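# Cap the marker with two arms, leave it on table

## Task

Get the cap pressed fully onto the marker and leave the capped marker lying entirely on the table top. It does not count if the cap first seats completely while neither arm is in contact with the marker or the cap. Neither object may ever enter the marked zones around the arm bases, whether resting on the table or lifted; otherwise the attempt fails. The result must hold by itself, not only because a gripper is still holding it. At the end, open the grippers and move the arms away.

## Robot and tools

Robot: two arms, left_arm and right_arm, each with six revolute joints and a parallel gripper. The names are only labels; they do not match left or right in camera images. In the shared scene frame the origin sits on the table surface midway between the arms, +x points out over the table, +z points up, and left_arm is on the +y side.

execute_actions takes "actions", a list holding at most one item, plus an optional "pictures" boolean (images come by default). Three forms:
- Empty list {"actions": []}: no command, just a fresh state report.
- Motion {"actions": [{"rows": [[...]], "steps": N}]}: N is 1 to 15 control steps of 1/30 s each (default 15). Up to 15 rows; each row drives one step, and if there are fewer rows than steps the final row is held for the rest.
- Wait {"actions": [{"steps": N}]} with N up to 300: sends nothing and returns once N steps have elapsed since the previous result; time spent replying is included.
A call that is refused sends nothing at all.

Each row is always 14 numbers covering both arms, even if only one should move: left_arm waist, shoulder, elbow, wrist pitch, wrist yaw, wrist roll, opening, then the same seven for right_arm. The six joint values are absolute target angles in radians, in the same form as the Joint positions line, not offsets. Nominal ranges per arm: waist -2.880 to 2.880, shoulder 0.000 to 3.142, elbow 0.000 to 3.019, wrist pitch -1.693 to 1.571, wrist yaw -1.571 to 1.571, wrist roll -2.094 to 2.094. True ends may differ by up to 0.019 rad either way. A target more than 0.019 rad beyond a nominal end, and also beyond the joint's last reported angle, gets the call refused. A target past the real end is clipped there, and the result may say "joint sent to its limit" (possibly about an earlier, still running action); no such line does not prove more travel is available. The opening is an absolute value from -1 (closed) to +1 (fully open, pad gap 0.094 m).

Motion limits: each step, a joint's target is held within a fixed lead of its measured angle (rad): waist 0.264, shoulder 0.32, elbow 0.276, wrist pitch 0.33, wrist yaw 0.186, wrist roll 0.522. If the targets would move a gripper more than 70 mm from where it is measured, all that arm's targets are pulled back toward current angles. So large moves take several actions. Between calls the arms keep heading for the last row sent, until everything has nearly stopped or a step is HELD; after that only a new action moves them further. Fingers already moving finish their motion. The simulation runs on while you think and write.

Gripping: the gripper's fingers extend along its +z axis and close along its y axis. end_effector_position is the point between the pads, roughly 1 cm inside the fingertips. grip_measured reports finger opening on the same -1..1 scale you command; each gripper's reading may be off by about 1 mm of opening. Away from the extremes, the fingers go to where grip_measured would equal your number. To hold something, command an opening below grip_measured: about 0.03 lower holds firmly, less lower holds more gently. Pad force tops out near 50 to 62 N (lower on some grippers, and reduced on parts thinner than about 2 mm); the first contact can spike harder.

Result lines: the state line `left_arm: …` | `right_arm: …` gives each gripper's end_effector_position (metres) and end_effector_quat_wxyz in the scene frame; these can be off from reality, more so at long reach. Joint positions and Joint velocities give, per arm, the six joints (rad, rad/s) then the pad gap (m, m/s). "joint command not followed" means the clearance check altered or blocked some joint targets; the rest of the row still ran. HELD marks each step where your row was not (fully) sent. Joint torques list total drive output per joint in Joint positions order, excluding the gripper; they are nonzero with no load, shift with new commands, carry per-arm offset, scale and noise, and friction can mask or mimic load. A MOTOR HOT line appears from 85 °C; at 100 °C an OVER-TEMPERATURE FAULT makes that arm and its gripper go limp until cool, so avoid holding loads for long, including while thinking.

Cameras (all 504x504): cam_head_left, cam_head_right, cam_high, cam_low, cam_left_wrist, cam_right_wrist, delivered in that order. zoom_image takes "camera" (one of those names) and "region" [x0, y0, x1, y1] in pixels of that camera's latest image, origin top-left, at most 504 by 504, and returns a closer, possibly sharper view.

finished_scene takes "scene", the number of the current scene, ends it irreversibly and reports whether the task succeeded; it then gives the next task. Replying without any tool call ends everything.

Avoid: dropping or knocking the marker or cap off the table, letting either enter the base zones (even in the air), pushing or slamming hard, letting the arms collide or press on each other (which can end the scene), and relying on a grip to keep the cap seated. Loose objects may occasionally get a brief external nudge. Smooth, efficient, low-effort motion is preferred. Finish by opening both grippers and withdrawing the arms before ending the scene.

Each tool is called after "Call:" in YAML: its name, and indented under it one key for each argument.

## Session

Call:
execute_actions:
  actions: []

Scene clock: 0.00 s of 5100.00 s.
left_arm: end_effector_position=(+0.2715, -0.0477, +0.3682) grip_measured=+1.000 end_effector_quat_wxyz=(-0.058, -0.099, +0.952, -0.283) | right_arm: end_effector_position=(+0.6203, -0.1014, +0.1110) grip_measured=+1.000 end_effector_quat_wxyz=(-0.031, +0.438, +0.898, -0.033)
Joint positions: left_arm=[-0.738  1.338  1.514 -1.426  0.5   -0.912  0.094] | right_arm=[ 0.432  2.121  1.958 -1.498 -0.003  1.313  0.094]
Joint velocities: left_arm=[-0.005 -0.005 -0.022  0.002  0.037 -0.007  0.   ] | right_arm=[-0.005  0.015  0.002 -0.002 -0.095  0.022  0.   ]
Joint torques (N m, as the arm reports them, + toward a larger angle): no reading
Motor temperatures (°C, as the motors report them): left_arm=[23 24 25 23 21 22] | right_arm=[21 25 25 23 25 25]

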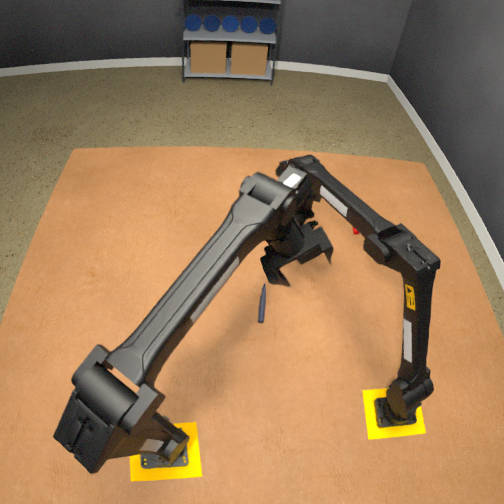

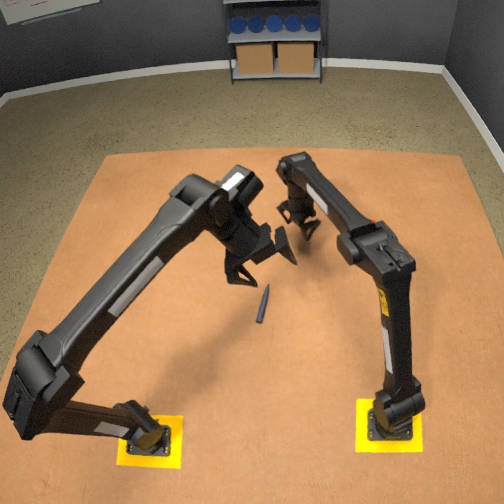

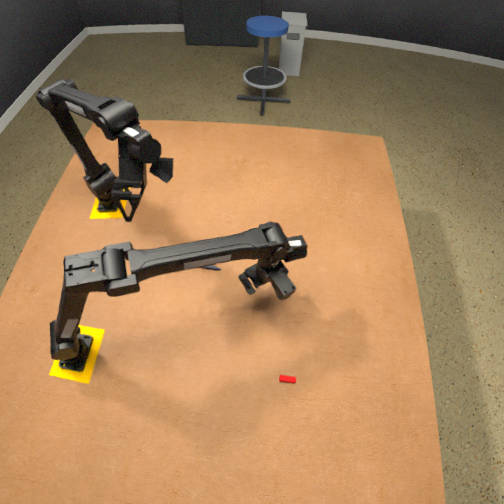

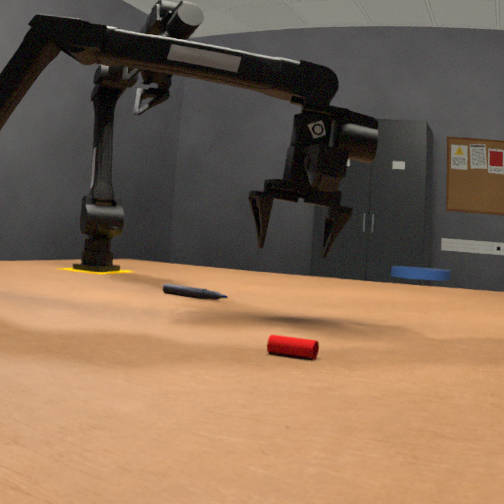

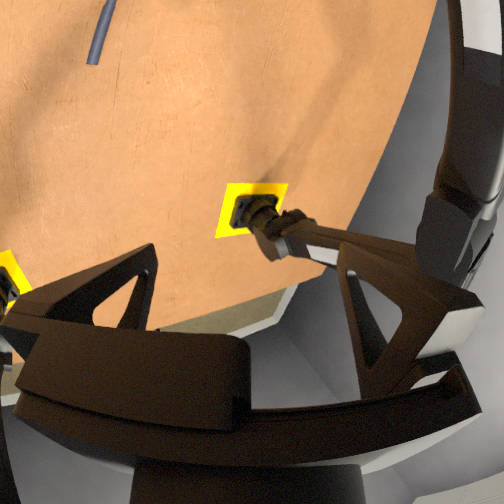

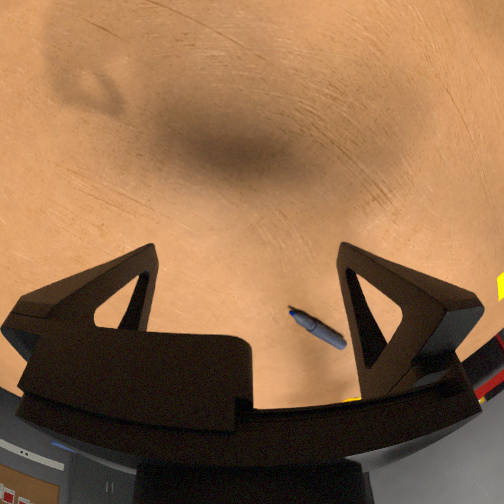

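Call:
execute_actions:
  actions:
    - {"rows":[[-0.739,1.34,1.508,-1.416,0.491,-0.909,1,0.428,2.118,1.952,-1.487,0,1.3,1],[-0.741,1.345,1.496,-1.396,0.474,-0.902,1,0.419,2.113,1.939,-1.465,0,1.273,1],[-0.745,1.351,1.477,-1.365,0.448,-0.892,1,0.407,2.106,1.92,-1.433,0,1.234,1],[-0.748,1.358,1.459,-1.335,0.422,-0.882,1,0.394,2.098,1.9,-1.4,0,1.194,1],[-0.752,1.365,1.441,-1.304,0.396,-0.872,1,0.382,2.09,1.881,-1.367,0,1.155,1],[-0.756,1.373,1.416,-1.264,0.362,-0.858,1,0.365,2.08,1.855,-1.324,0,1.1,1],[-0.761,1.382,1.392,-1.223,0.327,-0.845,1,0.348,2.07,1.83,-1.28,0,1.05,1],[-0.766,1.391,1.368,-1.182,0.293,-0.831,1,0.332,2.06,1.804,-1.236,0,1.0,1],[-0.77,1.4,1.343,-1.142,0.258,-0.818,1,0.315,2.049,1.779,-1.193,0,0.94,1],[-0.775,1.409,1.319,-1.101,0.224,-0.804,1,0.298,2.039,1.753,-1.149,0,0.89,1],[-0.779,1.418,1.294,-1.061,0.189,-0.791,1,0.282,2.029,1.727,-1.106,0,0.84,1],[-0.784,1.426,1.27,-1.02,0.155,-0.778,1,0.265,2.019,1.702,-1.062,0,0.785,1],[-0.789,1.435,1.246,-0.979,0.12,-0.764,1,0.248,2.008,1.676,-1.018,0,0.73,1],[-0.793,1.444,1.221,-0.939,0.086,-0.751,1,0.231,1.998,1.65,-0.975,0,0.68,1],[-0.798,1.453,1.197,-0.898,0.051,-0.737,1,0.215,1.988,1.625,-0.931,0,0.63,1]]}
  pictures: false

Call:
execute_actions:
  actions:
    - {"rows":[[-0.802,1.462,1.172,-0.858,0.017,-0.724,1,0.198,1.978,1.599,-0.888,0,0.574,1],[-0.807,1.471,1.148,-0.817,-0.018,-0.71,1,0.181,1.967,1.573,-0.844,0,0.52,1],[-0.812,1.479,1.124,-0.776,-0.052,-0.697,1,0.164,1.957,1.548,-0.8,0,0.47,1],[-0.816,1.488,1.099,-0.736,-0.087,-0.684,1,0.148,1.947,1.522,-0.757,0,0.415,1],[-0.821,1.497,1.075,-0.695,-0.121,-0.67,1,0.131,1.937,1.496,-0.713,0,0.36,1],[-0.825,1.506,1.05,-0.655,-0.156,-0.657,1,0.114,1.926,1.471,-0.67,0,0.31,1],[-0.83,1.515,1.026,-0.614,-0.19,-0.643,1,0.098,1.916,1.445,-0.626,0,0.257,1],[-0.835,1.524,1.002,-0.573,-0.225,-0.63,1,0.081,1.906,1.42,-0.582,0,0.2,1],[-0.839,1.532,0.977,-0.533,-0.259,-0.616,1,0.064,1.896,1.394,-0.539,0,0.15,1],[-0.843,1.539,0.959,-0.502,-0.285,-0.606,1,0.052,1.888,1.375,-0.506,0,0.11,1],[-0.846,1.546,0.941,-0.472,-0.311,-0.596,1,0.039,1.88,1.355,-0.473,0,0.07,1],[-0.848,1.55,0.928,-0.452,-0.328,-0.589,1,0.031,1.875,1.343,-0.452,0,0.045,1],[-0.851,1.555,0.916,-0.431,-0.346,-0.583,1,0.022,1.87,1.33,-0.43,0,0.02,1],[-0.852,1.557,0.91,-0.421,-0.354,-0.579,1,0.018,1.867,1.323,-0.419,0,0.005,1],[-0.853,1.559,0.905,-0.41,-0.363,-0.576,1,0.014,1.865,1.317,-0.408,0,-0.01,1]]}
  pictures: false

Call:
execute_actions:
  actions:
    - {"steps":15}

Scene clock: 61.40 s of 5100.00 s.
left_arm: end_effector_position=(+0.3458, -0.0382, +0.2120) grip_measured=+1.000 end_effector_quat_wxyz=(+0.114, -0.062, +0.979, -0.155) | right_arm: end_effector_position=(+0.6709, -0.2033, +0.0505) grip_measured=+1.000 end_effector_quat_wxyz=(+0.067, +0.302, +0.950, +0.041)
Joint positions: left_arm=[-0.773  1.436  1.238 -0.994  0.08  -0.8    0.094] | right_arm=[ 0.256  2.047  1.665 -1.031 -0.003  0.844  0.094]
Joint velocities: left_arm=[-0.171  0.405 -0.73   1.17  -0.799  0.374  0.   ] | right_arm=[-0.728 -0.308 -0.725  1.267  0.037 -1.355  0.   ]
Joint torques (N m, as the arm reports them, + toward a larger angle): left_arm=[ -1.43 -11.94  10.82   1.11   0.09   0.13] | right_arm=[  0.2  -26.41  10.35   0.64   0.29  -0.04]
Motor temperatures (°C, as the motors report them): left_arm=[23 24 29 23 21 22] | right_arm=[21 27 29 23 25 25]
Steps of this call (steps 1 to 90: nothing new was sent; then 57.90 s passed at rest; steps 91 to 105: all 15 steps of this action). Readings (joint positions):
91: left_arm=[-0.738 1.338 1.514 -1.426 0.497 -0.912] | right_arm=[0.432 2.121 1.958 -1.498 -0.003 1.313]
92: left_arm=[-0.738 1.338 1.511 -1.423 0.486 -0.912] | right_arm=[0.432 2.121 1.955 -1.494 -0.003 1.308]
94: left_arm=[-0.738 1.338 1.494 -1.396 0.444 -0.907] | right_arm=[0.429 2.116 1.935 -1.461 -0.003 1.280]
98: left_arm=[-0.741 1.349 1.416 -1.273 0.322 -0.879] | right_arm=[0.399 2.098 1.848 -1.329 -0.003 1.162]
105: the state above

Scene clock: 61.90 s of 5100.00 s.
left_arm: end_effector_position=(+0.3663, -0.0015, +0.0696) grip_measured=+1.000 end_effector_quat_wxyz=(+0.282, +0.009, +0.959, -0.006) | right_arm: end_effector_position=(+0.6970, -0.3562, +0.0575) grip_measured=+1.000 end_effector_quat_wxyz=(+0.271, +0.066, +0.960, +0.017)
Joint positions: left_arm=[-0.837  1.557  0.912 -0.465 -0.352 -0.618  0.094] | right_arm=[ 0.019  1.889  1.332 -0.463 -0.002  0.13   0.094]
Joint velocities: left_arm=[-0.063  0.151 -0.3    0.413 -0.212  0.168  0.   ] | right_arm=[-0.249 -0.122 -0.281  0.481  0.007 -0.842  0.   ]
Joint torques (N m, as the arm reports them, + toward a larger angle): left_arm=[ -1.79 -12.13   9.69   1.71  -0.36   0.1 ] | right_arm=[  1.8  -21.36  10.12   1.82   0.07  -0.05]
Motor temperatures (°C, as the motors report them): left_arm=[23 24 29 23 21 22] | right_arm=[21 27 29 23 25 25]
Steps of this call (steps 1 to 15: all 15 steps of this action). Readings (joint positions):
1: left_arm=[-0.779 1.449 1.212 -0.954 0.046 -0.787] | right_arm=[0.233 2.037 1.639 -0.988 -0.003 0.794]
2: left_arm=[-0.784 1.461 1.186 -0.914 0.012 -0.774] | right_arm=[0.210 2.026 1.614 -0.945 -0.002 0.744]
4: left_arm=[-0.794 1.482 1.135 -0.834 -0.057 -0.748] | right_arm=[0.168 2.002 1.563 -0.859 -0.002 0.641]
8: left_arm=[-0.812 1.511 1.039 -0.673 -0.195 -0.695] | right_arm=[0.101 1.951 1.463 -0.686 -0.002 0.433]
15: the state above

Scene clock: 62.40 s of 5100.00 s.
left_arm: end_effector_position=(+0.3666, -0.0016, +0.0637) grip_measured=+1.000 end_effector_quat_wxyz=(+0.288, +0.023, +0.957, -0.001) | right_arm: end_effector_position=(+0.6980, -0.3643, +0.0575) grip_measured=+1.000 end_effector_quat_wxyz=(+0.282, +0.012, +0.959, -0.002)
Joint positions: left_arm=[-0.839  1.566  0.899 -0.433 -0.361 -0.587  0.094] | right_arm=[ 0.007  1.886  1.319 -0.432 -0.001  0.006  0.094]
Joint velocities: left_arm=[-0.024 -0.015  0.012  0.002  0.022 -0.007  0.   ] | right_arm=[-0.005  0.005 -0.017  0.002  0.007  0.037  0.   ]
Joint torques (N m, as the arm reports them, + toward a larger angle): left_arm=[ -1.47 -12.1    9.27   1.73  -0.34   0.1 ] | right_arm=[  1.79 -22.22   9.83   1.92   0.08  -0.06]
Motor temperatures (°C, as the motors report them): left_arm=[23 24 29 23 21 22] | right_arm=[21 27 29 23 25 25]
Steps of this call (steps 1 to 15: the robot went on to your last target). Readings (joint positions):
1: left_arm=[-0.838 1.562 0.905 -0.454 -0.357 -0.612] | right_arm=[0.012 1.887 1.326 -0.451 -0.002 0.104]
2: left_arm=[-0.839 1.565 0.901 -0.448 -0.359 -0.607] | right_arm=[0.008 1.886 1.322 -0.444 -0.001 0.084]
4: left_arm=[-0.839 1.567 0.899 -0.441 -0.360 -0.599] | right_arm=[0.005 1.886 1.319 -0.436 -0.001 0.054]
8: left_arm=[-0.839 1.566 0.899 -0.433 -0.361 -0.591] | right_arm=[0.007 1.886 1.319 -0.432 -0.001 0.023]
15: the state above

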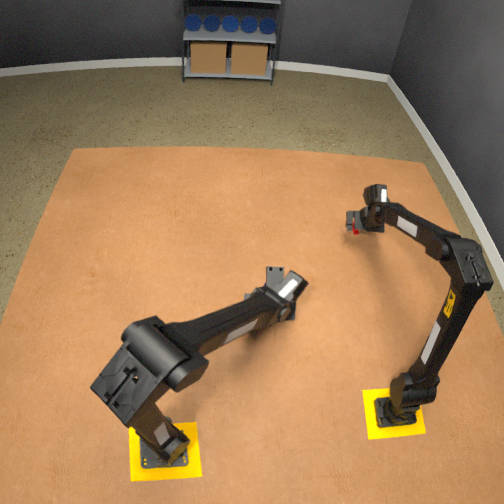

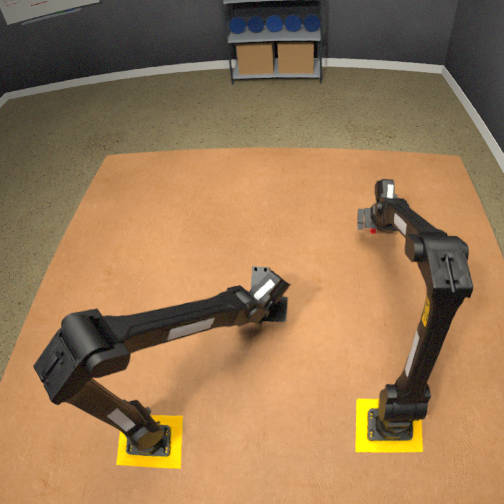

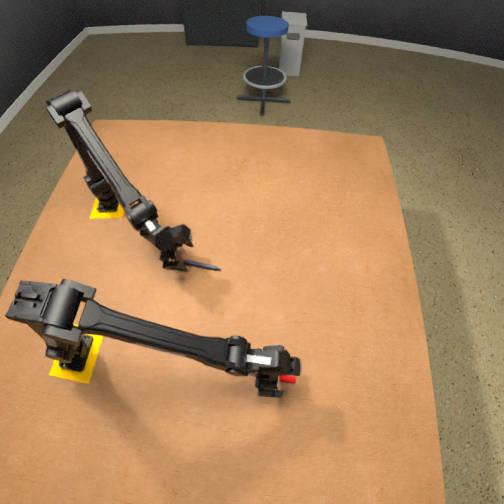

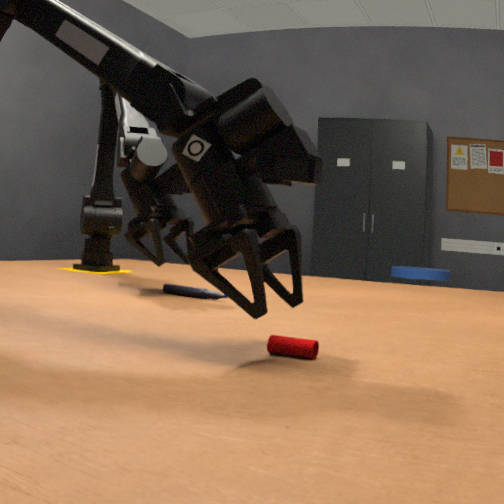

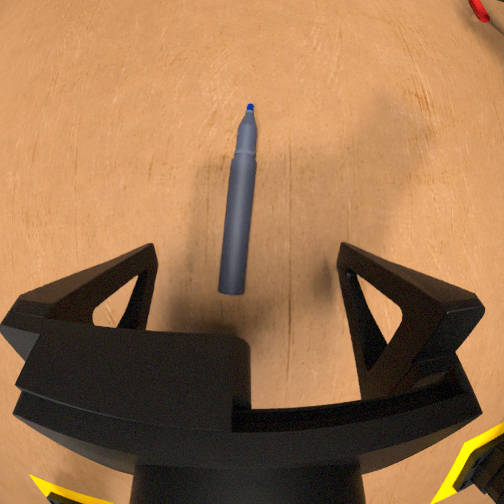

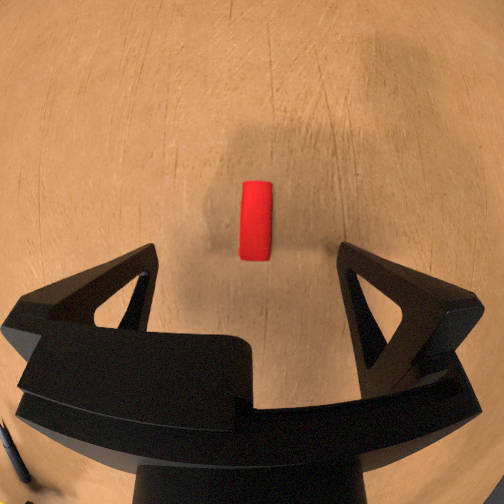

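Call:
execute_actions:
  actions:
    - {"rows":[[-0.854,1.562,0.9,-0.39,-0.366,-0.566,1,0.01,1.875,1.315,-0.39,0,0,1],[-0.855,1.565,0.892,-0.365,-0.369,-0.556,1,0.006,1.885,1.31,-0.37,0,0,1],[-0.856,1.568,0.883,-0.34,-0.372,-0.546,1,0.002,1.89,1.304,-0.35,0,0,1],[-0.857,1.571,0.874,-0.315,-0.375,-0.536,1,0,1.893,1.298,-0.33,0,0,1],[-0.858,1.574,0.865,-0.29,-0.378,-0.526,1,-0.003,1.896,1.292,-0.31,0,0,1],[-0.859,1.577,0.855,-0.265,-0.381,-0.516,1,-0.003,1.899,1.286,-0.29,0,0,1],[-0.86,1.58,0.845,-0.24,-0.384,-0.506,1,-0.003,1.902,1.28,-0.27,0,0,1],[-0.861,1.583,0.835,-0.215,-0.387,-0.496,1,-0.003,1.905,1.274,-0.25,0,0,1],[-0.862,1.586,0.825,-0.19,-0.39,-0.486,1,-0.003,1.908,1.268,-0.23,0,0,1],[-0.863,1.589,0.815,-0.165,-0.393,-0.476,1,-0.003,1.911,1.262,-0.21,0,0,1],[-0.864,1.592,0.805,-0.14,-0.396,-0.466,1,-0.003,1.914,1.256,-0.19,0,0,1],[-0.864,1.595,0.795,-0.115,-0.399,-0.456,1,-0.003,1.917,1.25,-0.17,0,0,1],[-0.864,1.598,0.785,-0.09,-0.402,-0.446,1,-0.003,1.92,1.244,-0.15,0,0,1],[-0.864,1.601,0.775,-0.065,-0.405,-0.436,1,-0.003,1.923,1.238,-0.13,0,0,1],[-0.864,1.604,0.765,-0.04,-0.408,-0.426,1,-0.003,1.926,1.232,-0.11,0,0,1]]}
  pictures: false

Call:
execute_actions:
  actions:
    - {"rows":[[-0.864,1.606,0.755,-0.015,-0.409,-0.422,0.9,-0.003,1.929,1.225,-0.09,0,0,0.9],[-0.864,1.608,0.745,0.01,-0.409,-0.422,0.8,-0.003,1.932,1.218,-0.07,0,0,0.8],[-0.864,1.61,0.735,0.035,-0.409,-0.422,0.7,-0.003,1.935,1.211,-0.05,0,0,0.7],[-0.864,1.612,0.725,0.055,-0.409,-0.422,0.6,-0.003,1.938,1.204,-0.03,0,0,0.6],[-0.864,1.614,0.715,0.075,-0.409,-0.422,0.5,-0.003,1.941,1.197,-0.01,0,0,0.5],[-0.864,1.616,0.705,0.095,-0.409,-0.422,0.4,-0.003,1.944,1.19,0.005,0,0,0.4],[-0.864,1.618,0.695,0.11,-0.409,-0.422,0.3,-0.003,1.947,1.184,0.02,0,0,0.3],[-0.864,1.62,0.685,0.125,-0.409,-0.422,0.2,-0.003,1.95,1.178,0.032,0,0,0.2],[-0.864,1.622,0.677,0.125,-0.409,-0.422,0.1,-0.003,1.953,1.172,0.032,0,0,0.1],[-0.864,1.624,0.67,0.125,-0.409,-0.422,0.1,-0.003,1.955,1.167,0.032,0,0,0.1],[-0.864,1.625,0.666,0.125,-0.409,-0.422,0.1,-0.003,1.957,1.164,0.032,0,0,0.1]],"steps":15}
  pictures: false

Call:
execute_actions:
  actions:
    - {"steps":6}

Scene clock: 108.20 s of 5100.00 s.
left_arm: end_effector_position=(+0.3738, -0.0056, +0.0462) grip_measured=+1.000 end_effector_quat_wxyz=(+0.365, +0.056, +0.929, -0.022) | right_arm: end_effector_position=(+0.7176, -0.3652, +0.0604) grip_measured=+1.000 end_effector_quat_wxyz=(+0.368, +0.010, +0.930, -0.003)
Joint positions: left_arm=[-0.849  1.593  0.783 -0.111 -0.403 -0.476  0.094] | right_arm=[ 0.006  1.889  1.245 -0.173 -0.001  0.001  0.094]
Joint velocities: left_arm=[ 0.005  0.103 -0.305  0.706 -0.095  0.271  0.   ] | right_arm=[-0.005  0.044 -0.149  0.589 -0.066 -0.037  0.   ]
Joint torques (N m, as the arm reports them, + toward a larger angle): left_arm=[ -1.53 -10.64   8.02   1.69  -0.34   0.09] | right_arm=[  1.05 -17.58   9.06   1.71   0.09   0.03]
Motor temperatures (°C, as the motors report them): left_arm=[23 24 27 23 21 22] | right_arm=[21 28 28 23 25 25]
Steps of this call (steps 1 to 15: the robot went on to your last target; steps 16 to 90: nothing new was sent; then 42.30 s passed at rest; steps 91 to 105: all 15 steps of this action). Readings (joint positions):
91: left_arm=[-0.839 1.566 0.899 -0.429 -0.362 -0.585] | right_arm=[0.007 1.886 1.318 -0.429 -0.001 0.001]
92: left_arm=[-0.839 1.566 0.897 -0.417 -0.364 -0.581] | right_arm=[0.007 1.886 1.317 -0.419 -0.001 0.001]
94: left_arm=[-0.839 1.566 0.890 -0.378 -0.371 -0.571] | right_arm=[0.007 1.886 1.310 -0.387 -0.001 0.001]
98: left_arm=[-0.842 1.568 0.857 -0.282 -0.382 -0.541] | right_arm=[0.007 1.886 1.288 -0.311 -0.001 0.001]
105: the state above

Scene clock: 108.70 s of 5100.00 s.
left_arm: end_effector_position=(+0.3581, +0.0091, +0.0175) grip_measured=+0.103 end_effector_quat_wxyz=(+0.389, +0.067, +0.918, -0.030) | right_arm: end_effector_position=(+0.7095, -0.3650, +0.0228) grip_measured=+0.103 end_effector_quat_wxyz=(+0.390, +0.010, +0.921, -0.003)
Joint positions: left_arm=[-0.85   1.621  0.665  0.097 -0.407 -0.434  0.052] | right_arm=[ 0.006  1.935  1.163  0.003 -0.001  0.001  0.052]
Joint velocities: left_arm=[ 0.015  0.044 -0.022 -0.007  0.051 -0.007  0.001] | right_arm=[-0.015  0.054 -0.032  0.002 -0.022  0.022  0.001]
Joint torques (N m, as the arm reports them, + toward a larger angle): left_arm=[ -1.61 -10.33   7.29   2.29  -0.31   0.08] | right_arm=[  0.59 -18.65   9.23   2.29   0.06   0.03]
Motor temperatures (°C, as the motors report them): left_arm=[23 24 27 23 21 22] | right_arm=[21 28 28 23 25 25]
Steps of this call (steps 1 to 15: all 15 steps of this action). Readings (joint positions):
1: left_arm=[-0.850 1.597 0.773 -0.087 -0.405 -0.467] | right_arm=[0.006 1.891 1.239 -0.153 -0.001 0.001]
2: left_arm=[-0.850 1.600 0.763 -0.062 -0.406 -0.461] | right_arm=[0.006 1.893 1.234 -0.132 -0.001 0.001]
4: left_arm=[-0.850 1.606 0.742 -0.013 -0.406 -0.450] | right_arm=[0.006 1.898 1.220 -0.092 -0.001 0.001]
8: left_arm=[-0.850 1.611 0.704 0.068 -0.406 -0.440] | right_arm=[0.006 1.913 1.192 -0.021 -0.001 0.001]
15: the state above

Scene clock: 108.90 s of 5100.00 s.
left_arm: end_effector_position=(+0.3583, +0.0090, +0.0171) grip_measured=+0.103 end_effector_quat_wxyz=(+0.390, +0.068, +0.918, -0.030) | right_arm: end_effector_position=(+0.7096, -0.3650, +0.0216) grip_measured=+0.103 end_effector_quat_wxyz=(+0.390, +0.010, +0.921, -0.003)
Joint positions: left_arm=[-0.85   1.623  0.665  0.1   -0.407 -0.433  0.052] | right_arm=[ 0.006  1.937  1.162  0.006 -0.001  0.001  0.052]
Joint velocities: left_arm=[ 0.015 -0.005  0.007  0.017 -0.051 -0.051 -0.001] | right_arm=[-0.015  0.005  0.012  0.007  0.007 -0.007 -0.   ]
Joint torques (N m, as the arm reports them, + toward a larger angle): left_arm=[ -1.64 -10.05   7.18   2.11  -0.31   0.08] | right_arm=[ -0.39 -18.23   9.17   2.18   0.07   0.06]
Motor temperatures (°C, as the motors report them): left_arm=[23 24 27 23 21 22] | right_arm=[21 28 28 23 25 25]
Steps of this call (steps 1 to 6: the robot went on to your last target). Readings (joint positions):
1: left_arm=[-0.850 1.622 0.665 0.097 -0.407 -0.433] | right_arm=[0.006 1.936 1.162 0.003 -0.001 0.001]
2: left_arm=[-0.850 1.623 0.665 0.098 -0.407 -0.433] | right_arm=[0.006 1.937 1.162 0.003 -0.001 0.001]
4: left_arm=[-0.850 1.623 0.665 0.099 -0.407 -0.433] | right_arm=[0.006 1.937 1.162 0.004 -0.001 0.001]
6: the state above

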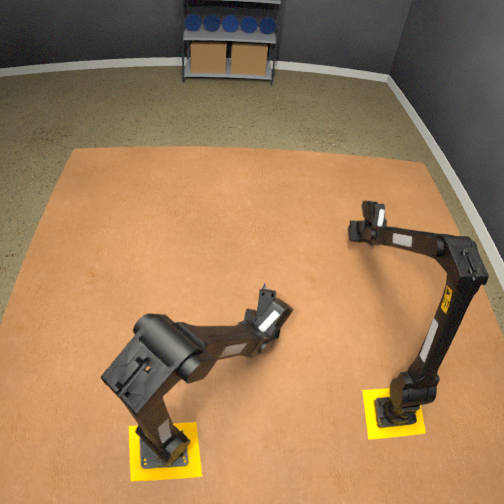

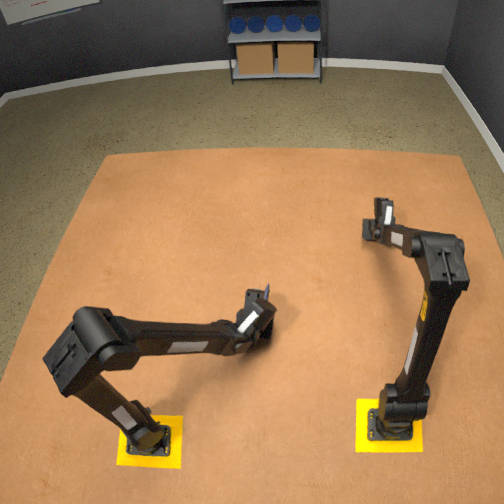

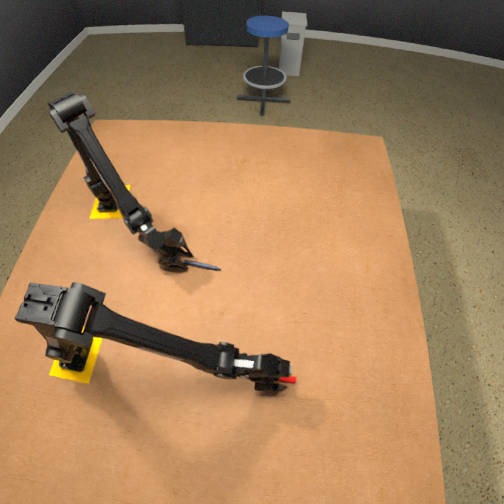

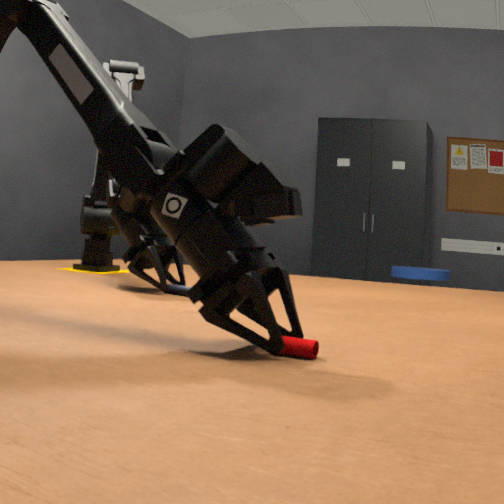

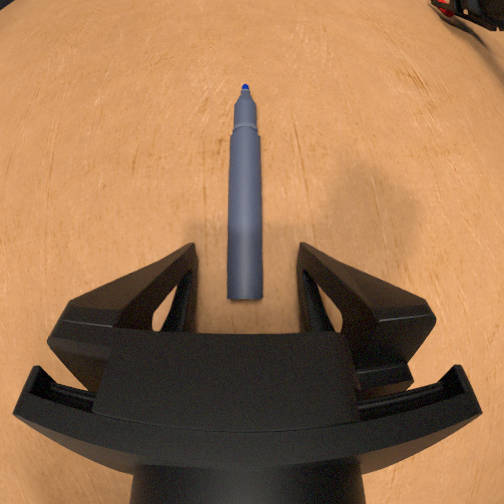

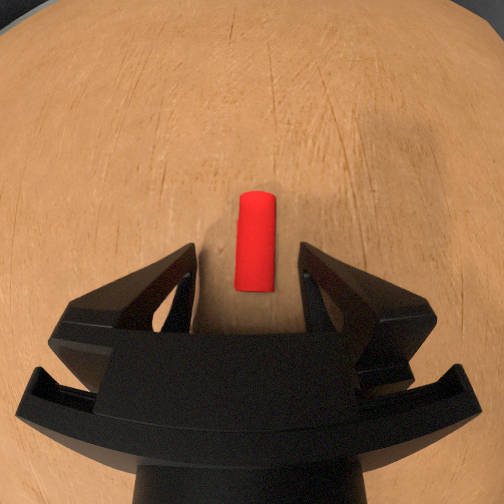

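Call:
execute_actions:
  actions:
    - {"rows":[[-0.864,1.625,0.662,0.125,-0.409,-0.422,0,-0.003,1.957,1.16,0.032,0,0,0],[-0.864,1.625,0.658,0.125,-0.409,-0.422,-0.1,-0.003,1.957,1.156,0.032,0,0,-0.1],[-0.864,1.625,0.654,0.125,-0.409,-0.422,-0.15,-0.003,1.957,1.152,0.032,0,0,-0.15],[-0.864,1.625,0.651,0.125,-0.409,-0.422,-0.2,-0.003,1.957,1.149,0.032,0,0,-0.2],[-0.864,1.625,0.651,0.125,-0.409,-0.422,-0.25,-0.003,1.957,1.149,0.032,0,0,-0.25],[-0.864,1.625,0.651,0.125,-0.409,-0.422,-0.3,-0.003,1.957,1.149,0.032,0,0,-0.3],[-0.864,1.625,0.651,0.125,-0.409,-0.422,-0.36,-0.003,1.957,1.149,0.032,0,0,-0.36],[-0.864,1.625,0.651,0.125,-0.409,-0.422,-0.42,-0.003,1.957,1.149,0.032,0,0,-0.42],[-0.864,1.625,0.651,0.125,-0.409,-0.422,-0.48,-0.003,1.957,1.149,0.032,0,0,-0.48],[-0.864,1.625,0.651,0.125,-0.409,-0.422,-0.54,-0.003,1.957,1.149,0.032,0,0,-0.53],[-0.864,1.625,0.651,0.125,-0.409,-0.422,-0.59,-0.003,1.957,1.149,0.032,0,0,-0.57],[-0.864,1.625,0.651,0.125,-0.409,-0.422,-0.63,-0.003,1.957,1.149,0.032,0,0,-0.6],[-0.864,1.625,0.651,0.125,-0.409,-0.422,-0.66,-0.003,1.957,1.149,0.032,0,0,-0.63],[-0.864,1.625,0.651,0.125,-0.409,-0.422,-0.69,-0.003,1.957,1.149,0.032,0,0,-0.65],[-0.864,1.625,0.651,0.125,-0.409,-0.422,-0.71,-0.003,1.957,1.149,0.032,0,0,-0.67]]}
  pictures: false

Call:
execute_actions:
  actions:
    - {"steps":8}

Call:
zoom_image:
  camera: "cam_low"
  region: [130,260,340,380]

Scene clock: 138.37 s of 5100.00 s.
left_arm: end_effector_position=(+0.3541, +0.0128, +0.0129) grip_measured=-0.633 end_effector_quat_wxyz=(+0.386, +0.069, +0.920, -0.027) | right_arm: end_effector_position=(+0.7058, -0.3662, +0.0178) grip_measured=-0.627 end_effector_quat_wxyz=(+0.387, +0.011, +0.922, -0.004)
Joint positions: left_arm=[-0.85   1.623  0.652  0.102 -0.407 -0.432  0.017] | right_arm=[0.004 1.937 1.152 0.009 0.    0.001 0.018]
Joint velocities: left_arm=[-0.024 -0.005  0.002 -0.017 -0.007 -0.037  0.   ] | right_arm=[-0.015 -0.015 -0.012 -0.002 -0.066 -0.007  0.   ]
Joint torques (N m, as the arm reports them, + toward a larger angle): left_arm=[-1.5  -9.91  6.84  2.07 -0.3   0.09] | right_arm=[ -0.2  -17.97   8.38   2.07   0.07   0.04]
Motor temperatures (°C, as the motors report them): left_arm=[23 24 27 23 21 22] | right_arm=[21 27 28 23 25 25]
Steps of this call (steps 1 to 15: the robot went on to your last target; steps 16 to 90: nothing new was sent; then 25.97 s passed at rest; steps 91 to 105: all 15 steps of this action). Readings (joint positions):
91: left_arm=[-0.850 1.623 0.665 0.101 -0.407 -0.432] | right_arm=[0.006 1.937 1.162 0.006 -0.001 0.001]
92: left_arm=[-0.850 1.623 0.665 0.101 -0.407 -0.432] | right_arm=[0.006 1.937 1.162 0.006 -0.001 0.001]
94: left_arm=[-0.850 1.623 0.662 0.102 -0.407 -0.432] | right_arm=[0.006 1.937 1.159 0.007 -0.001 0.001]
98: left_arm=[-0.850 1.623 0.654 0.102 -0.407 -0.432] | right_arm=[0.006 1.937 1.152 0.009 0.000 0.001]
105: the state above

Scene clock: 138.63 s of 5100.00 s.
left_arm: end_effector_position=(+0.3541, +0.0128, +0.0129) grip_measured=-0.633 end_effector_quat_wxyz=(+0.386, +0.069, +0.920, -0.027) | right_arm: end_effector_position=(+0.7058, -0.3662, +0.0178) grip_measured=-0.627 end_effector_quat_wxyz=(+0.387, +0.011, +0.922, -0.004)
Joint positions: left_arm=[-0.85   1.623  0.652  0.102 -0.407 -0.432  0.017] | right_arm=[0.004 1.937 1.152 0.009 0.    0.001 0.018]
Joint velocities: left_arm=[-0.005 -0.005 -0.032 -0.017 -0.066 -0.007 -0.   ] | right_arm=[-0.005 -0.024  0.007 -0.007  0.037 -0.037 -0.   ]
Joint torques (N m, as the arm reports them, + toward a larger angle): left_arm=[ -1.51 -10.01   6.84   2.06  -0.3    0.09] | right_arm=[  0.46 -17.66   8.5    2.16   0.07   0.07]
Motor temperatures (°C, as the motors report them): left_arm=[23 24 27 23 21 22] | right_arm=[21 27 28 23 25 25]
Steps of this call (steps 1 to 8: the robot went on to your last target). Readings (joint positions):
1: left_arm=[-0.850 1.623 0.652 0.102 -0.407 -0.432] | right_arm=[0.004 1.937 1.152 0.009 0.000 0.001]
2: left_arm=[-0.850 1.623 0.652 0.102 -0.407 -0.432] | right_arm=[0.004 1.937 1.152 0.009 0.000 0.001]
4: left_arm=[-0.850 1.623 0.652 0.102 -0.407 -0.432] | right_arm=[0.004 1.937 1.152 0.009 0.000 0.001]
8: the state above

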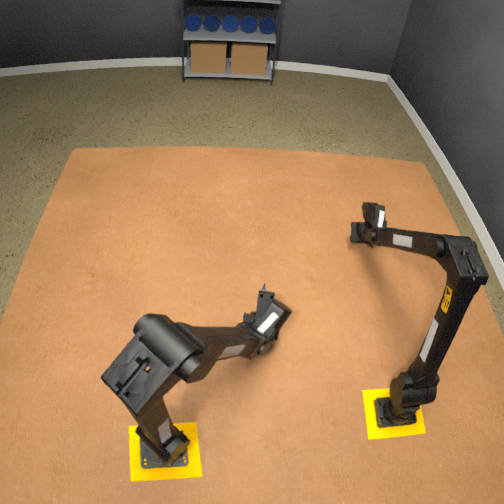

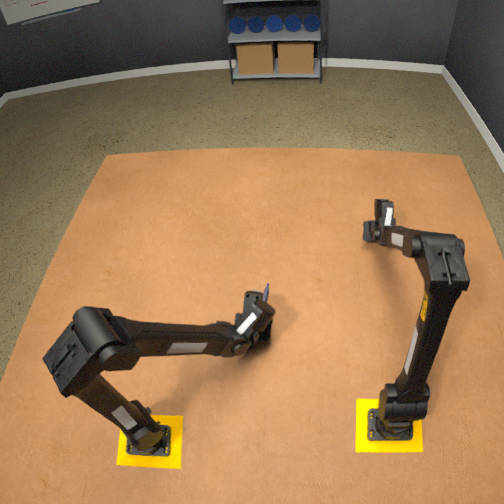

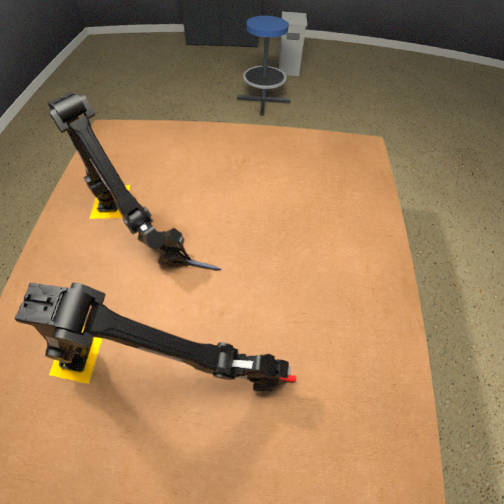

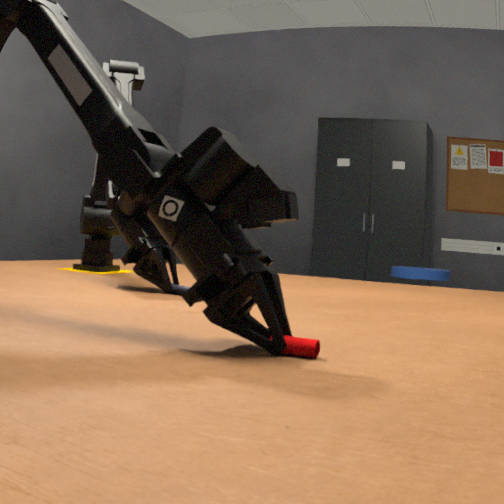

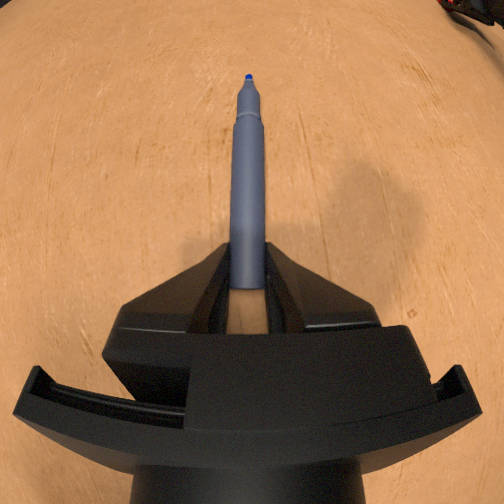

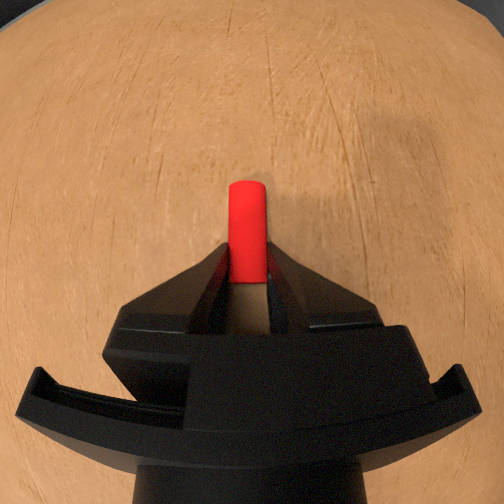

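Region (130, 260, 340, 380) of cam_low's 504x504 image, scaled by 2.400, with more detail than that image has; it fills the top 288 rows of this view, and the rest is white.

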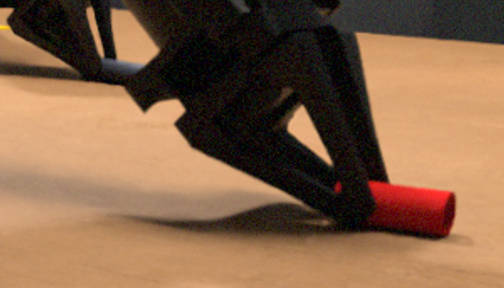

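Call:
execute_actions:
  actions:
    - {"rows":[[-0.86,1.615,0.655,0.125,-0.409,-0.422,-0.68,0,1.94,1.15,0.03,0,0,-0.67],[-0.855,1.603,0.66,0.12,-0.409,-0.422,-0.68,0,1.925,1.15,0.025,0,0,-0.67],[-0.85,1.59,0.665,0.115,-0.409,-0.422,-0.68,0,1.91,1.15,0.02,0,0,-0.67],[-0.85,1.575,0.67,0.11,-0.409,-0.422,-0.68,0,1.895,1.15,0.015,0,0,-0.67],[-0.85,1.56,0.675,0.1,-0.409,-0.422,-0.68,0,1.88,1.15,0.01,0,0,-0.67],[-0.85,1.545,0.68,0.09,-0.409,-0.422,-0.68,0,1.865,1.15,0,0,0,-0.67],[-0.85,1.53,0.69,0.08,-0.409,-0.422,-0.68,0,1.85,1.15,-0.01,0,0,-0.67],[-0.85,1.515,0.7,0.07,-0.409,-0.422,-0.68,0,1.835,1.15,-0.02,0,0,-0.67],[-0.85,1.5,0.71,0.06,-0.409,-0.422,-0.68,0,1.82,1.15,-0.03,0,0,-0.67],[-0.85,1.485,0.72,0.045,-0.409,-0.422,-0.68,0,1.805,1.15,-0.04,0,0,-0.67],[-0.845,1.47,0.73,0.03,-0.4,-0.41,-0.68,0.003,1.79,1.15,-0.05,-0.005,-0.01,-0.67],[-0.84,1.46,0.74,0.015,-0.385,-0.39,-0.68,0.006,1.775,1.148,-0.06,-0.015,-0.03,-0.67],[-0.83,1.45,0.75,0,-0.365,-0.36,-0.68,0.01,1.76,1.145,-0.075,-0.03,-0.06,-0.67],[-0.82,1.445,0.765,-0.02,-0.34,-0.32,-0.68,0.016,1.745,1.14,-0.09,-0.05,-0.09,-0.67],[-0.805,1.445,0.78,-0.04,-0.31,-0.27,-0.68,0.024,1.73,1.135,-0.105,-0.07,-0.13,-0.67]]}
  pictures: false

Call:
execute_actions:
  actions:
    - {"rows":[[-0.787,1.45,0.798,-0.065,-0.27,-0.21,-0.68,0.033,1.72,1.129,-0.125,-0.096,-0.175,-0.67],[-0.769,1.458,0.816,-0.09,-0.23,-0.15,-0.68,0.042,1.71,1.123,-0.145,-0.122,-0.22,-0.67],[-0.751,1.468,0.834,-0.115,-0.19,-0.09,-0.68,0.051,1.7,1.117,-0.165,-0.148,-0.265,-0.67],[-0.733,1.48,0.852,-0.14,-0.15,-0.03,-0.68,0.06,1.69,1.111,-0.185,-0.174,-0.31,-0.67],[-0.715,1.492,0.87,-0.165,-0.11,0.03,-0.68,0.069,1.68,1.105,-0.205,-0.2,-0.355,-0.67],[-0.697,1.504,0.888,-0.19,-0.07,0.09,-0.68,0.078,1.675,1.099,-0.225,-0.226,-0.4,-0.67],[-0.679,1.516,0.906,-0.215,-0.03,0.15,-0.68,0.087,1.67,1.093,-0.245,-0.252,-0.445,-0.67],[-0.661,1.53,0.924,-0.24,0.01,0.21,-0.68,0.096,1.67,1.087,-0.265,-0.278,-0.49,-0.67],[-0.643,1.544,0.942,-0.265,0.05,0.27,-0.68,0.105,1.67,1.081,-0.285,-0.304,-0.535,-0.67],[-0.625,1.558,0.96,-0.29,0.09,0.33,-0.68,0.114,1.67,1.075,-0.305,-0.33,-0.58,-0.67],[-0.607,1.572,0.978,-0.315,0.13,0.39,-0.68,0.123,1.67,1.069,-0.325,-0.356,-0.625,-0.67],[-0.589,1.586,0.996,-0.34,0.17,0.45,-0.68,0.132,1.67,1.063,-0.345,-0.382,-0.67,-0.67],[-0.571,1.6,1.014,-0.365,0.21,0.51,-0.68,0.141,1.67,1.057,-0.365,-0.408,-0.715,-0.67],[-0.553,1.614,1.032,-0.39,0.25,0.57,-0.68,0.15,1.67,1.051,-0.385,-0.434,-0.76,-0.67],[-0.535,1.628,1.05,-0.415,0.29,0.63,-0.68,0.159,1.67,1.045,-0.405,-0.46,-0.805,-0.67]]}
  pictures: false

Call:
execute_actions:
  actions:
    - {"rows":[[-0.517,1.642,1.068,-0.44,0.33,0.69,-0.68,0.168,1.67,1.039,-0.425,-0.486,-0.85,-0.67],[-0.499,1.656,1.086,-0.465,0.37,0.75,-0.68,0.177,1.67,1.033,-0.445,-0.512,-0.895,-0.67],[-0.481,1.67,1.104,-0.49,0.41,0.81,-0.68,0.186,1.67,1.027,-0.465,-0.538,-0.94,-0.67],[-0.463,1.685,1.122,-0.515,0.45,0.87,-0.68,0.195,1.675,1.021,-0.485,-0.564,-0.985,-0.67],[-0.445,1.7,1.14,-0.54,0.49,0.93,-0.68,0.204,1.68,1.015,-0.505,-0.59,-1.03,-0.67],[-0.427,1.715,1.158,-0.565,0.53,0.99,-0.68,0.213,1.685,1.009,-0.525,-0.616,-1.075,-0.67],[-0.409,1.73,1.176,-0.59,0.57,1.05,-0.68,0.222,1.69,1.003,-0.545,-0.642,-1.12,-0.67],[-0.391,1.745,1.194,-0.615,0.61,1.11,-0.68,0.23,1.695,0.997,-0.565,-0.668,-1.165,-0.67],[-0.373,1.76,1.21,-0.64,0.65,1.17,-0.68,0.237,1.7,0.991,-0.585,-0.694,-1.21,-0.67],[-0.358,1.775,1.225,-0.66,0.685,1.22,-0.68,0.243,1.705,0.985,-0.6,-0.72,-1.25,-0.67],[-0.345,1.79,1.237,-0.675,0.715,1.26,-0.68,0.248,1.71,0.98,-0.612,-0.74,-1.28,-0.67],[-0.336,1.805,1.247,-0.688,0.74,1.28,-0.68,0.251,1.715,0.975,-0.622,-0.756,-1.3,-0.67],[-0.33,1.82,1.254,-0.695,0.758,1.29,-0.68,0.253,1.72,0.972,-0.628,-0.768,-1.308,-0.67],[-0.326,1.835,1.258,-0.7,0.769,1.29,-0.68,0.254,1.725,0.969,-0.63,-0.774,-1.308,-0.67],[-0.324,1.85,1.26,-0.7,0.774,1.29,-0.68,0.255,1.73,0.968,-0.63,-0.776,-1.308,-0.67]]}
  pictures: false

Call:
execute_actions:
  actions:
    - {"rows":[[-0.324,1.862,1.26,-0.7,0.774,1.29,-0.68,0.255,1.735,0.968,-0.63,-0.776,-1.308,-0.67],[-0.324,1.872,1.26,-0.7,0.774,1.29,-0.68,0.255,1.74,0.968,-0.63,-0.776,-1.308,-0.67],[-0.324,1.88,1.26,-0.7,0.774,1.29,-0.68,0.255,1.74,0.968,-0.63,-0.776,-1.308,-0.67],[-0.324,1.886,1.26,-0.7,0.774,1.29,-0.68,0.255,1.74,0.968,-0.63,-0.776,-1.308,-0.67]],"steps":15}

Scene clock: 219.83 s of 5100.00 s.
left_arm: end_effector_position=(+0.3666, -0.0105, +0.0940) grip_measured=-0.633 end_effector_quat_wxyz=(+0.418, +0.092, +0.901, -0.079) | right_arm: end_effector_position=(+0.7018, -0.3566, +0.1005) grip_measured=-0.627 end_effector_quat_wxyz=(+0.422, -0.019, +0.906, +0.010)
Joint positions: left_arm=[-0.844  1.458  0.707  0.009 -0.332 -0.377  0.017] | right_arm=[ 0.005  1.783  1.144 -0.061 -0.052 -0.04   0.018]
Joint velocities: left_arm=[ 0.161 -0.288  0.413 -0.515  0.637  0.711  0.   ] | right_arm=[ 0.005 -0.63  -0.027 -0.349 -0.432 -0.505 -0.   ]
Joint torques (N m, as the arm reports them, + toward a larger angle): left_arm=[ 2.38 -8.8  13.2   0.74 -0.26  0.06] | right_arm=[  2.79 -19.48   9.19   1.15  -0.02  -0.02]
Motor temperatures (°C, as the motors report them): left_arm=[23 23 26 23 21 22] | right_arm=[21 27 27 23 25 25]
Steps of this call (steps 1 to 15: the robot went on to your last target; steps 16 to 90: nothing new was sent; then 77.70 s passed at rest; steps 91 to 105: all 15 steps of this action). Readings (joint positions):
91: left_arm=[-0.850 1.623 0.652 0.102 -0.407 -0.432] | right_arm=[0.004 1.937 1.152 0.009 0.000 0.001]
92: left_arm=[-0.850 1.622 0.652 0.102 -0.407 -0.432] | right_arm=[0.004 1.937 1.152 0.009 0.000 0.001]
94: left_arm=[-0.850 1.617 0.652 0.102 -0.407 -0.432] | right_arm=[0.004 1.936 1.152 0.009 0.000 0.001]
98: left_arm=[-0.850 1.571 0.653 0.095 -0.407 -0.432] | right_arm=[0.004 1.910 1.146 0.004 0.000 0.001]
105: the state above

Scene clock: 220.33 s of 5100.00 s.
left_arm: end_effector_position=(+0.4219, -0.0005, +0.0804) grip_measured=-0.633 end_effector_quat_wxyz=(+0.280, +0.420, +0.853, -0.135) | right_arm: end_effector_position=(+0.5970, -0.2131, +0.0936) grip_measured=-0.627 end_effector_quat_wxyz=(+0.335, -0.391, +0.847, +0.129)
Joint positions: left_arm=[-0.578  1.603  0.969 -0.353  0.256  0.375  0.017] | right_arm=[ 0.143  1.666  1.055 -0.35  -0.437 -0.61   0.018]
Joint velocities: left_arm=[ 0.484  0.464  0.466 -0.745  0.989  1.678 -0.001] | right_arm=[ 0.239 -0.005 -0.212 -0.584 -0.623 -1.15   0.   ]
Joint torques (N m, as the arm reports them, + toward a larger angle): left_arm=[  0.94 -13.04  14.13   0.58   0.14   0.05] | right_arm=[  1.31 -15.86   9.85   0.77  -0.24  -0.01]
Motor temperatures (°C, as the motors report them): left_arm=[23 23 26 23 21 22] | right_arm=[21 27 27 23 25 25]
Steps of this call (steps 1 to 15: all 15 steps of this action). Readings (joint positions):
1: left_arm=[-0.836 1.451 0.723 -0.010 -0.298 -0.348] | right_arm=[0.007 1.762 1.143 -0.075 -0.074 -0.063]
2: left_arm=[-0.825 1.448 0.741 -0.031 -0.260 -0.313] | right_arm=[0.010 1.742 1.141 -0.090 -0.098 -0.091]
4: left_arm=[-0.793 1.453 0.779 -0.077 -0.181 -0.227] | right_arm=[0.022 1.708 1.134 -0.125 -0.150 -0.155]
8: left_arm=[-0.710 1.490 0.853 -0.175 -0.023 -0.025] | right_arm=[0.065 1.669 1.110 -0.204 -0.255 -0.309]
15: the state above

Scene clock: 220.83 s of 5100.00 s.
left_arm: end_effector_position=(+0.4701, +0.0457, +0.0772) grip_measured=-0.634 end_effector_quat_wxyz=(+0.293, +0.630, +0.669, -0.263) | right_arm: end_effector_position=(+0.4707, -0.1289, +0.0547) grip_measured=-0.627 end_effector_quat_wxyz=(-0.276, +0.641, -0.661, -0.275)
Joint positions: left_arm=[-0.332  1.813  1.214 -0.672  0.764  1.174  0.017] | right_arm=[ 0.253  1.693  0.973 -0.607 -0.771 -1.215  0.018]
Joint velocities: left_arm=[ 0.259  0.366  0.188 -0.154  0.212  0.711  0.   ] | right_arm=[ 0.044  0.21  -0.1   -0.139 -0.066 -0.505  0.   ]
Joint torques (N m, as the arm reports them, + toward a larger angle): left_arm=[ -0.88 -14.3   12.03  -0.16   0.71   0.07] | right_arm=[  1.08 -12.27   8.26   0.15  -0.46  -0.04]
Motor temperatures (°C, as the motors report them): left_arm=[23 23 26 23 21 22] | right_arm=[21 27 27 23 25 25]
Steps of this call (steps 1 to 15: all 15 steps of this action). Readings (joint positions):
1: left_arm=[-0.561 1.618 0.986 -0.378 0.296 0.434] | right_arm=[0.151 1.666 1.049 -0.371 -0.463 -0.655]
2: left_arm=[-0.544 1.633 1.003 -0.403 0.336 0.494] | right_arm=[0.159 1.666 1.043 -0.391 -0.489 -0.699]
4: left_arm=[-0.510 1.662 1.038 -0.454 0.416 0.612] | right_arm=[0.174 1.666 1.032 -0.431 -0.541 -0.788]
8: left_arm=[-0.439 1.717 1.114 -0.553 0.576 0.851] | right_arm=[0.207 1.666 1.010 -0.510 -0.645 -0.967]
15: the state above

Scene clock: 221.33 s of 5100.00 s.
left_arm: end_effector_position=(+0.4666, +0.0523, +0.0340) grip_measured=-0.634 end_effector_quat_wxyz=(+0.273, +0.650, +0.655, -0.273) | right_arm: end_effector_position=(+0.4633, -0.1293, +0.0382) grip_measured=-0.627 end_effector_quat_wxyz=(-0.269, +0.662, -0.642, -0.277)
Joint positions: left_arm=[-0.32   1.9    1.222 -0.686  0.771  1.276  0.017] | right_arm=[ 0.255  1.726  0.967 -0.615 -0.774 -1.294  0.018]
Joint velocities: left_arm=[-0.015 -0.024 -0.012  0.007  0.007  0.007 -0.   ] | right_arm=[-0.005 -0.005 -0.002 -0.002 -0.022 -0.066 -0.   ]
Joint torques (N m, as the arm reports them, + toward a larger angle): left_arm=[ -0.61 -17.48  11.82  -0.22   0.73   0.1 ] | right_arm=[  0.53 -14.84   8.14  -0.08  -0.49  -0.03]
Motor temperatures (°C, as the motors report them): left_arm=[23 23 26 23 21 22] | right_arm=[21 27 27 23 25 25]
Steps of this call (steps 1 to 15: all 15 steps of this action). Readings (joint positions):
1: left_arm=[-0.325 1.826 1.219 -0.676 0.768 1.195] | right_arm=[0.255 1.700 0.970 -0.611 -0.773 -1.232]
2: left_arm=[-0.321 1.839 1.221 -0.678 0.769 1.212] | right_arm=[0.255 1.708 0.969 -0.613 -0.773 -1.245]
4: left_arm=[-0.320 1.864 1.222 -0.682 0.770 1.236] | right_arm=[0.255 1.720 0.967 -0.615 -0.773 -1.264]
8: left_arm=[-0.320 1.898 1.222 -0.686 0.770 1.262] | right_arm=[0.255 1.726 0.967 -0.615 -0.773 -1.283]
15: the state above

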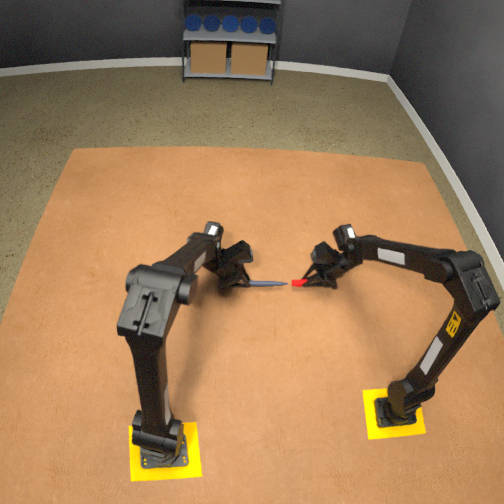

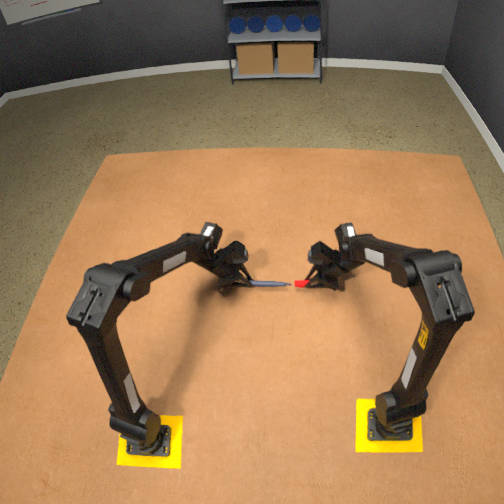

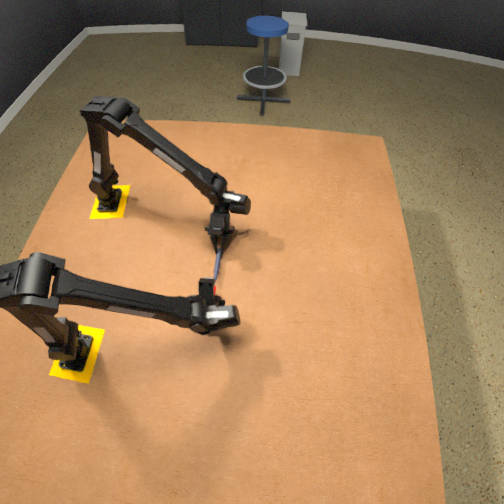

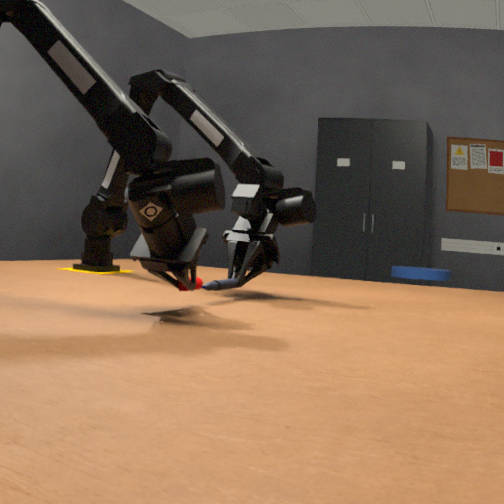

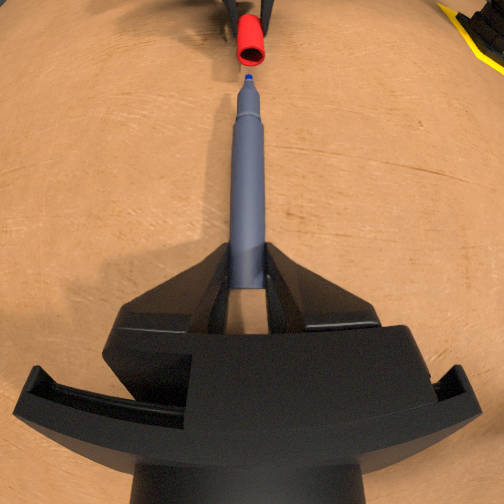

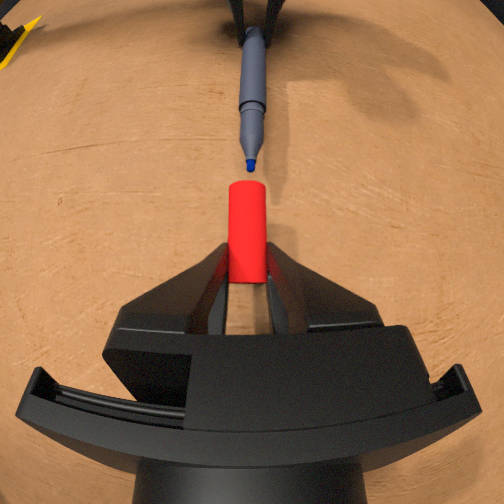

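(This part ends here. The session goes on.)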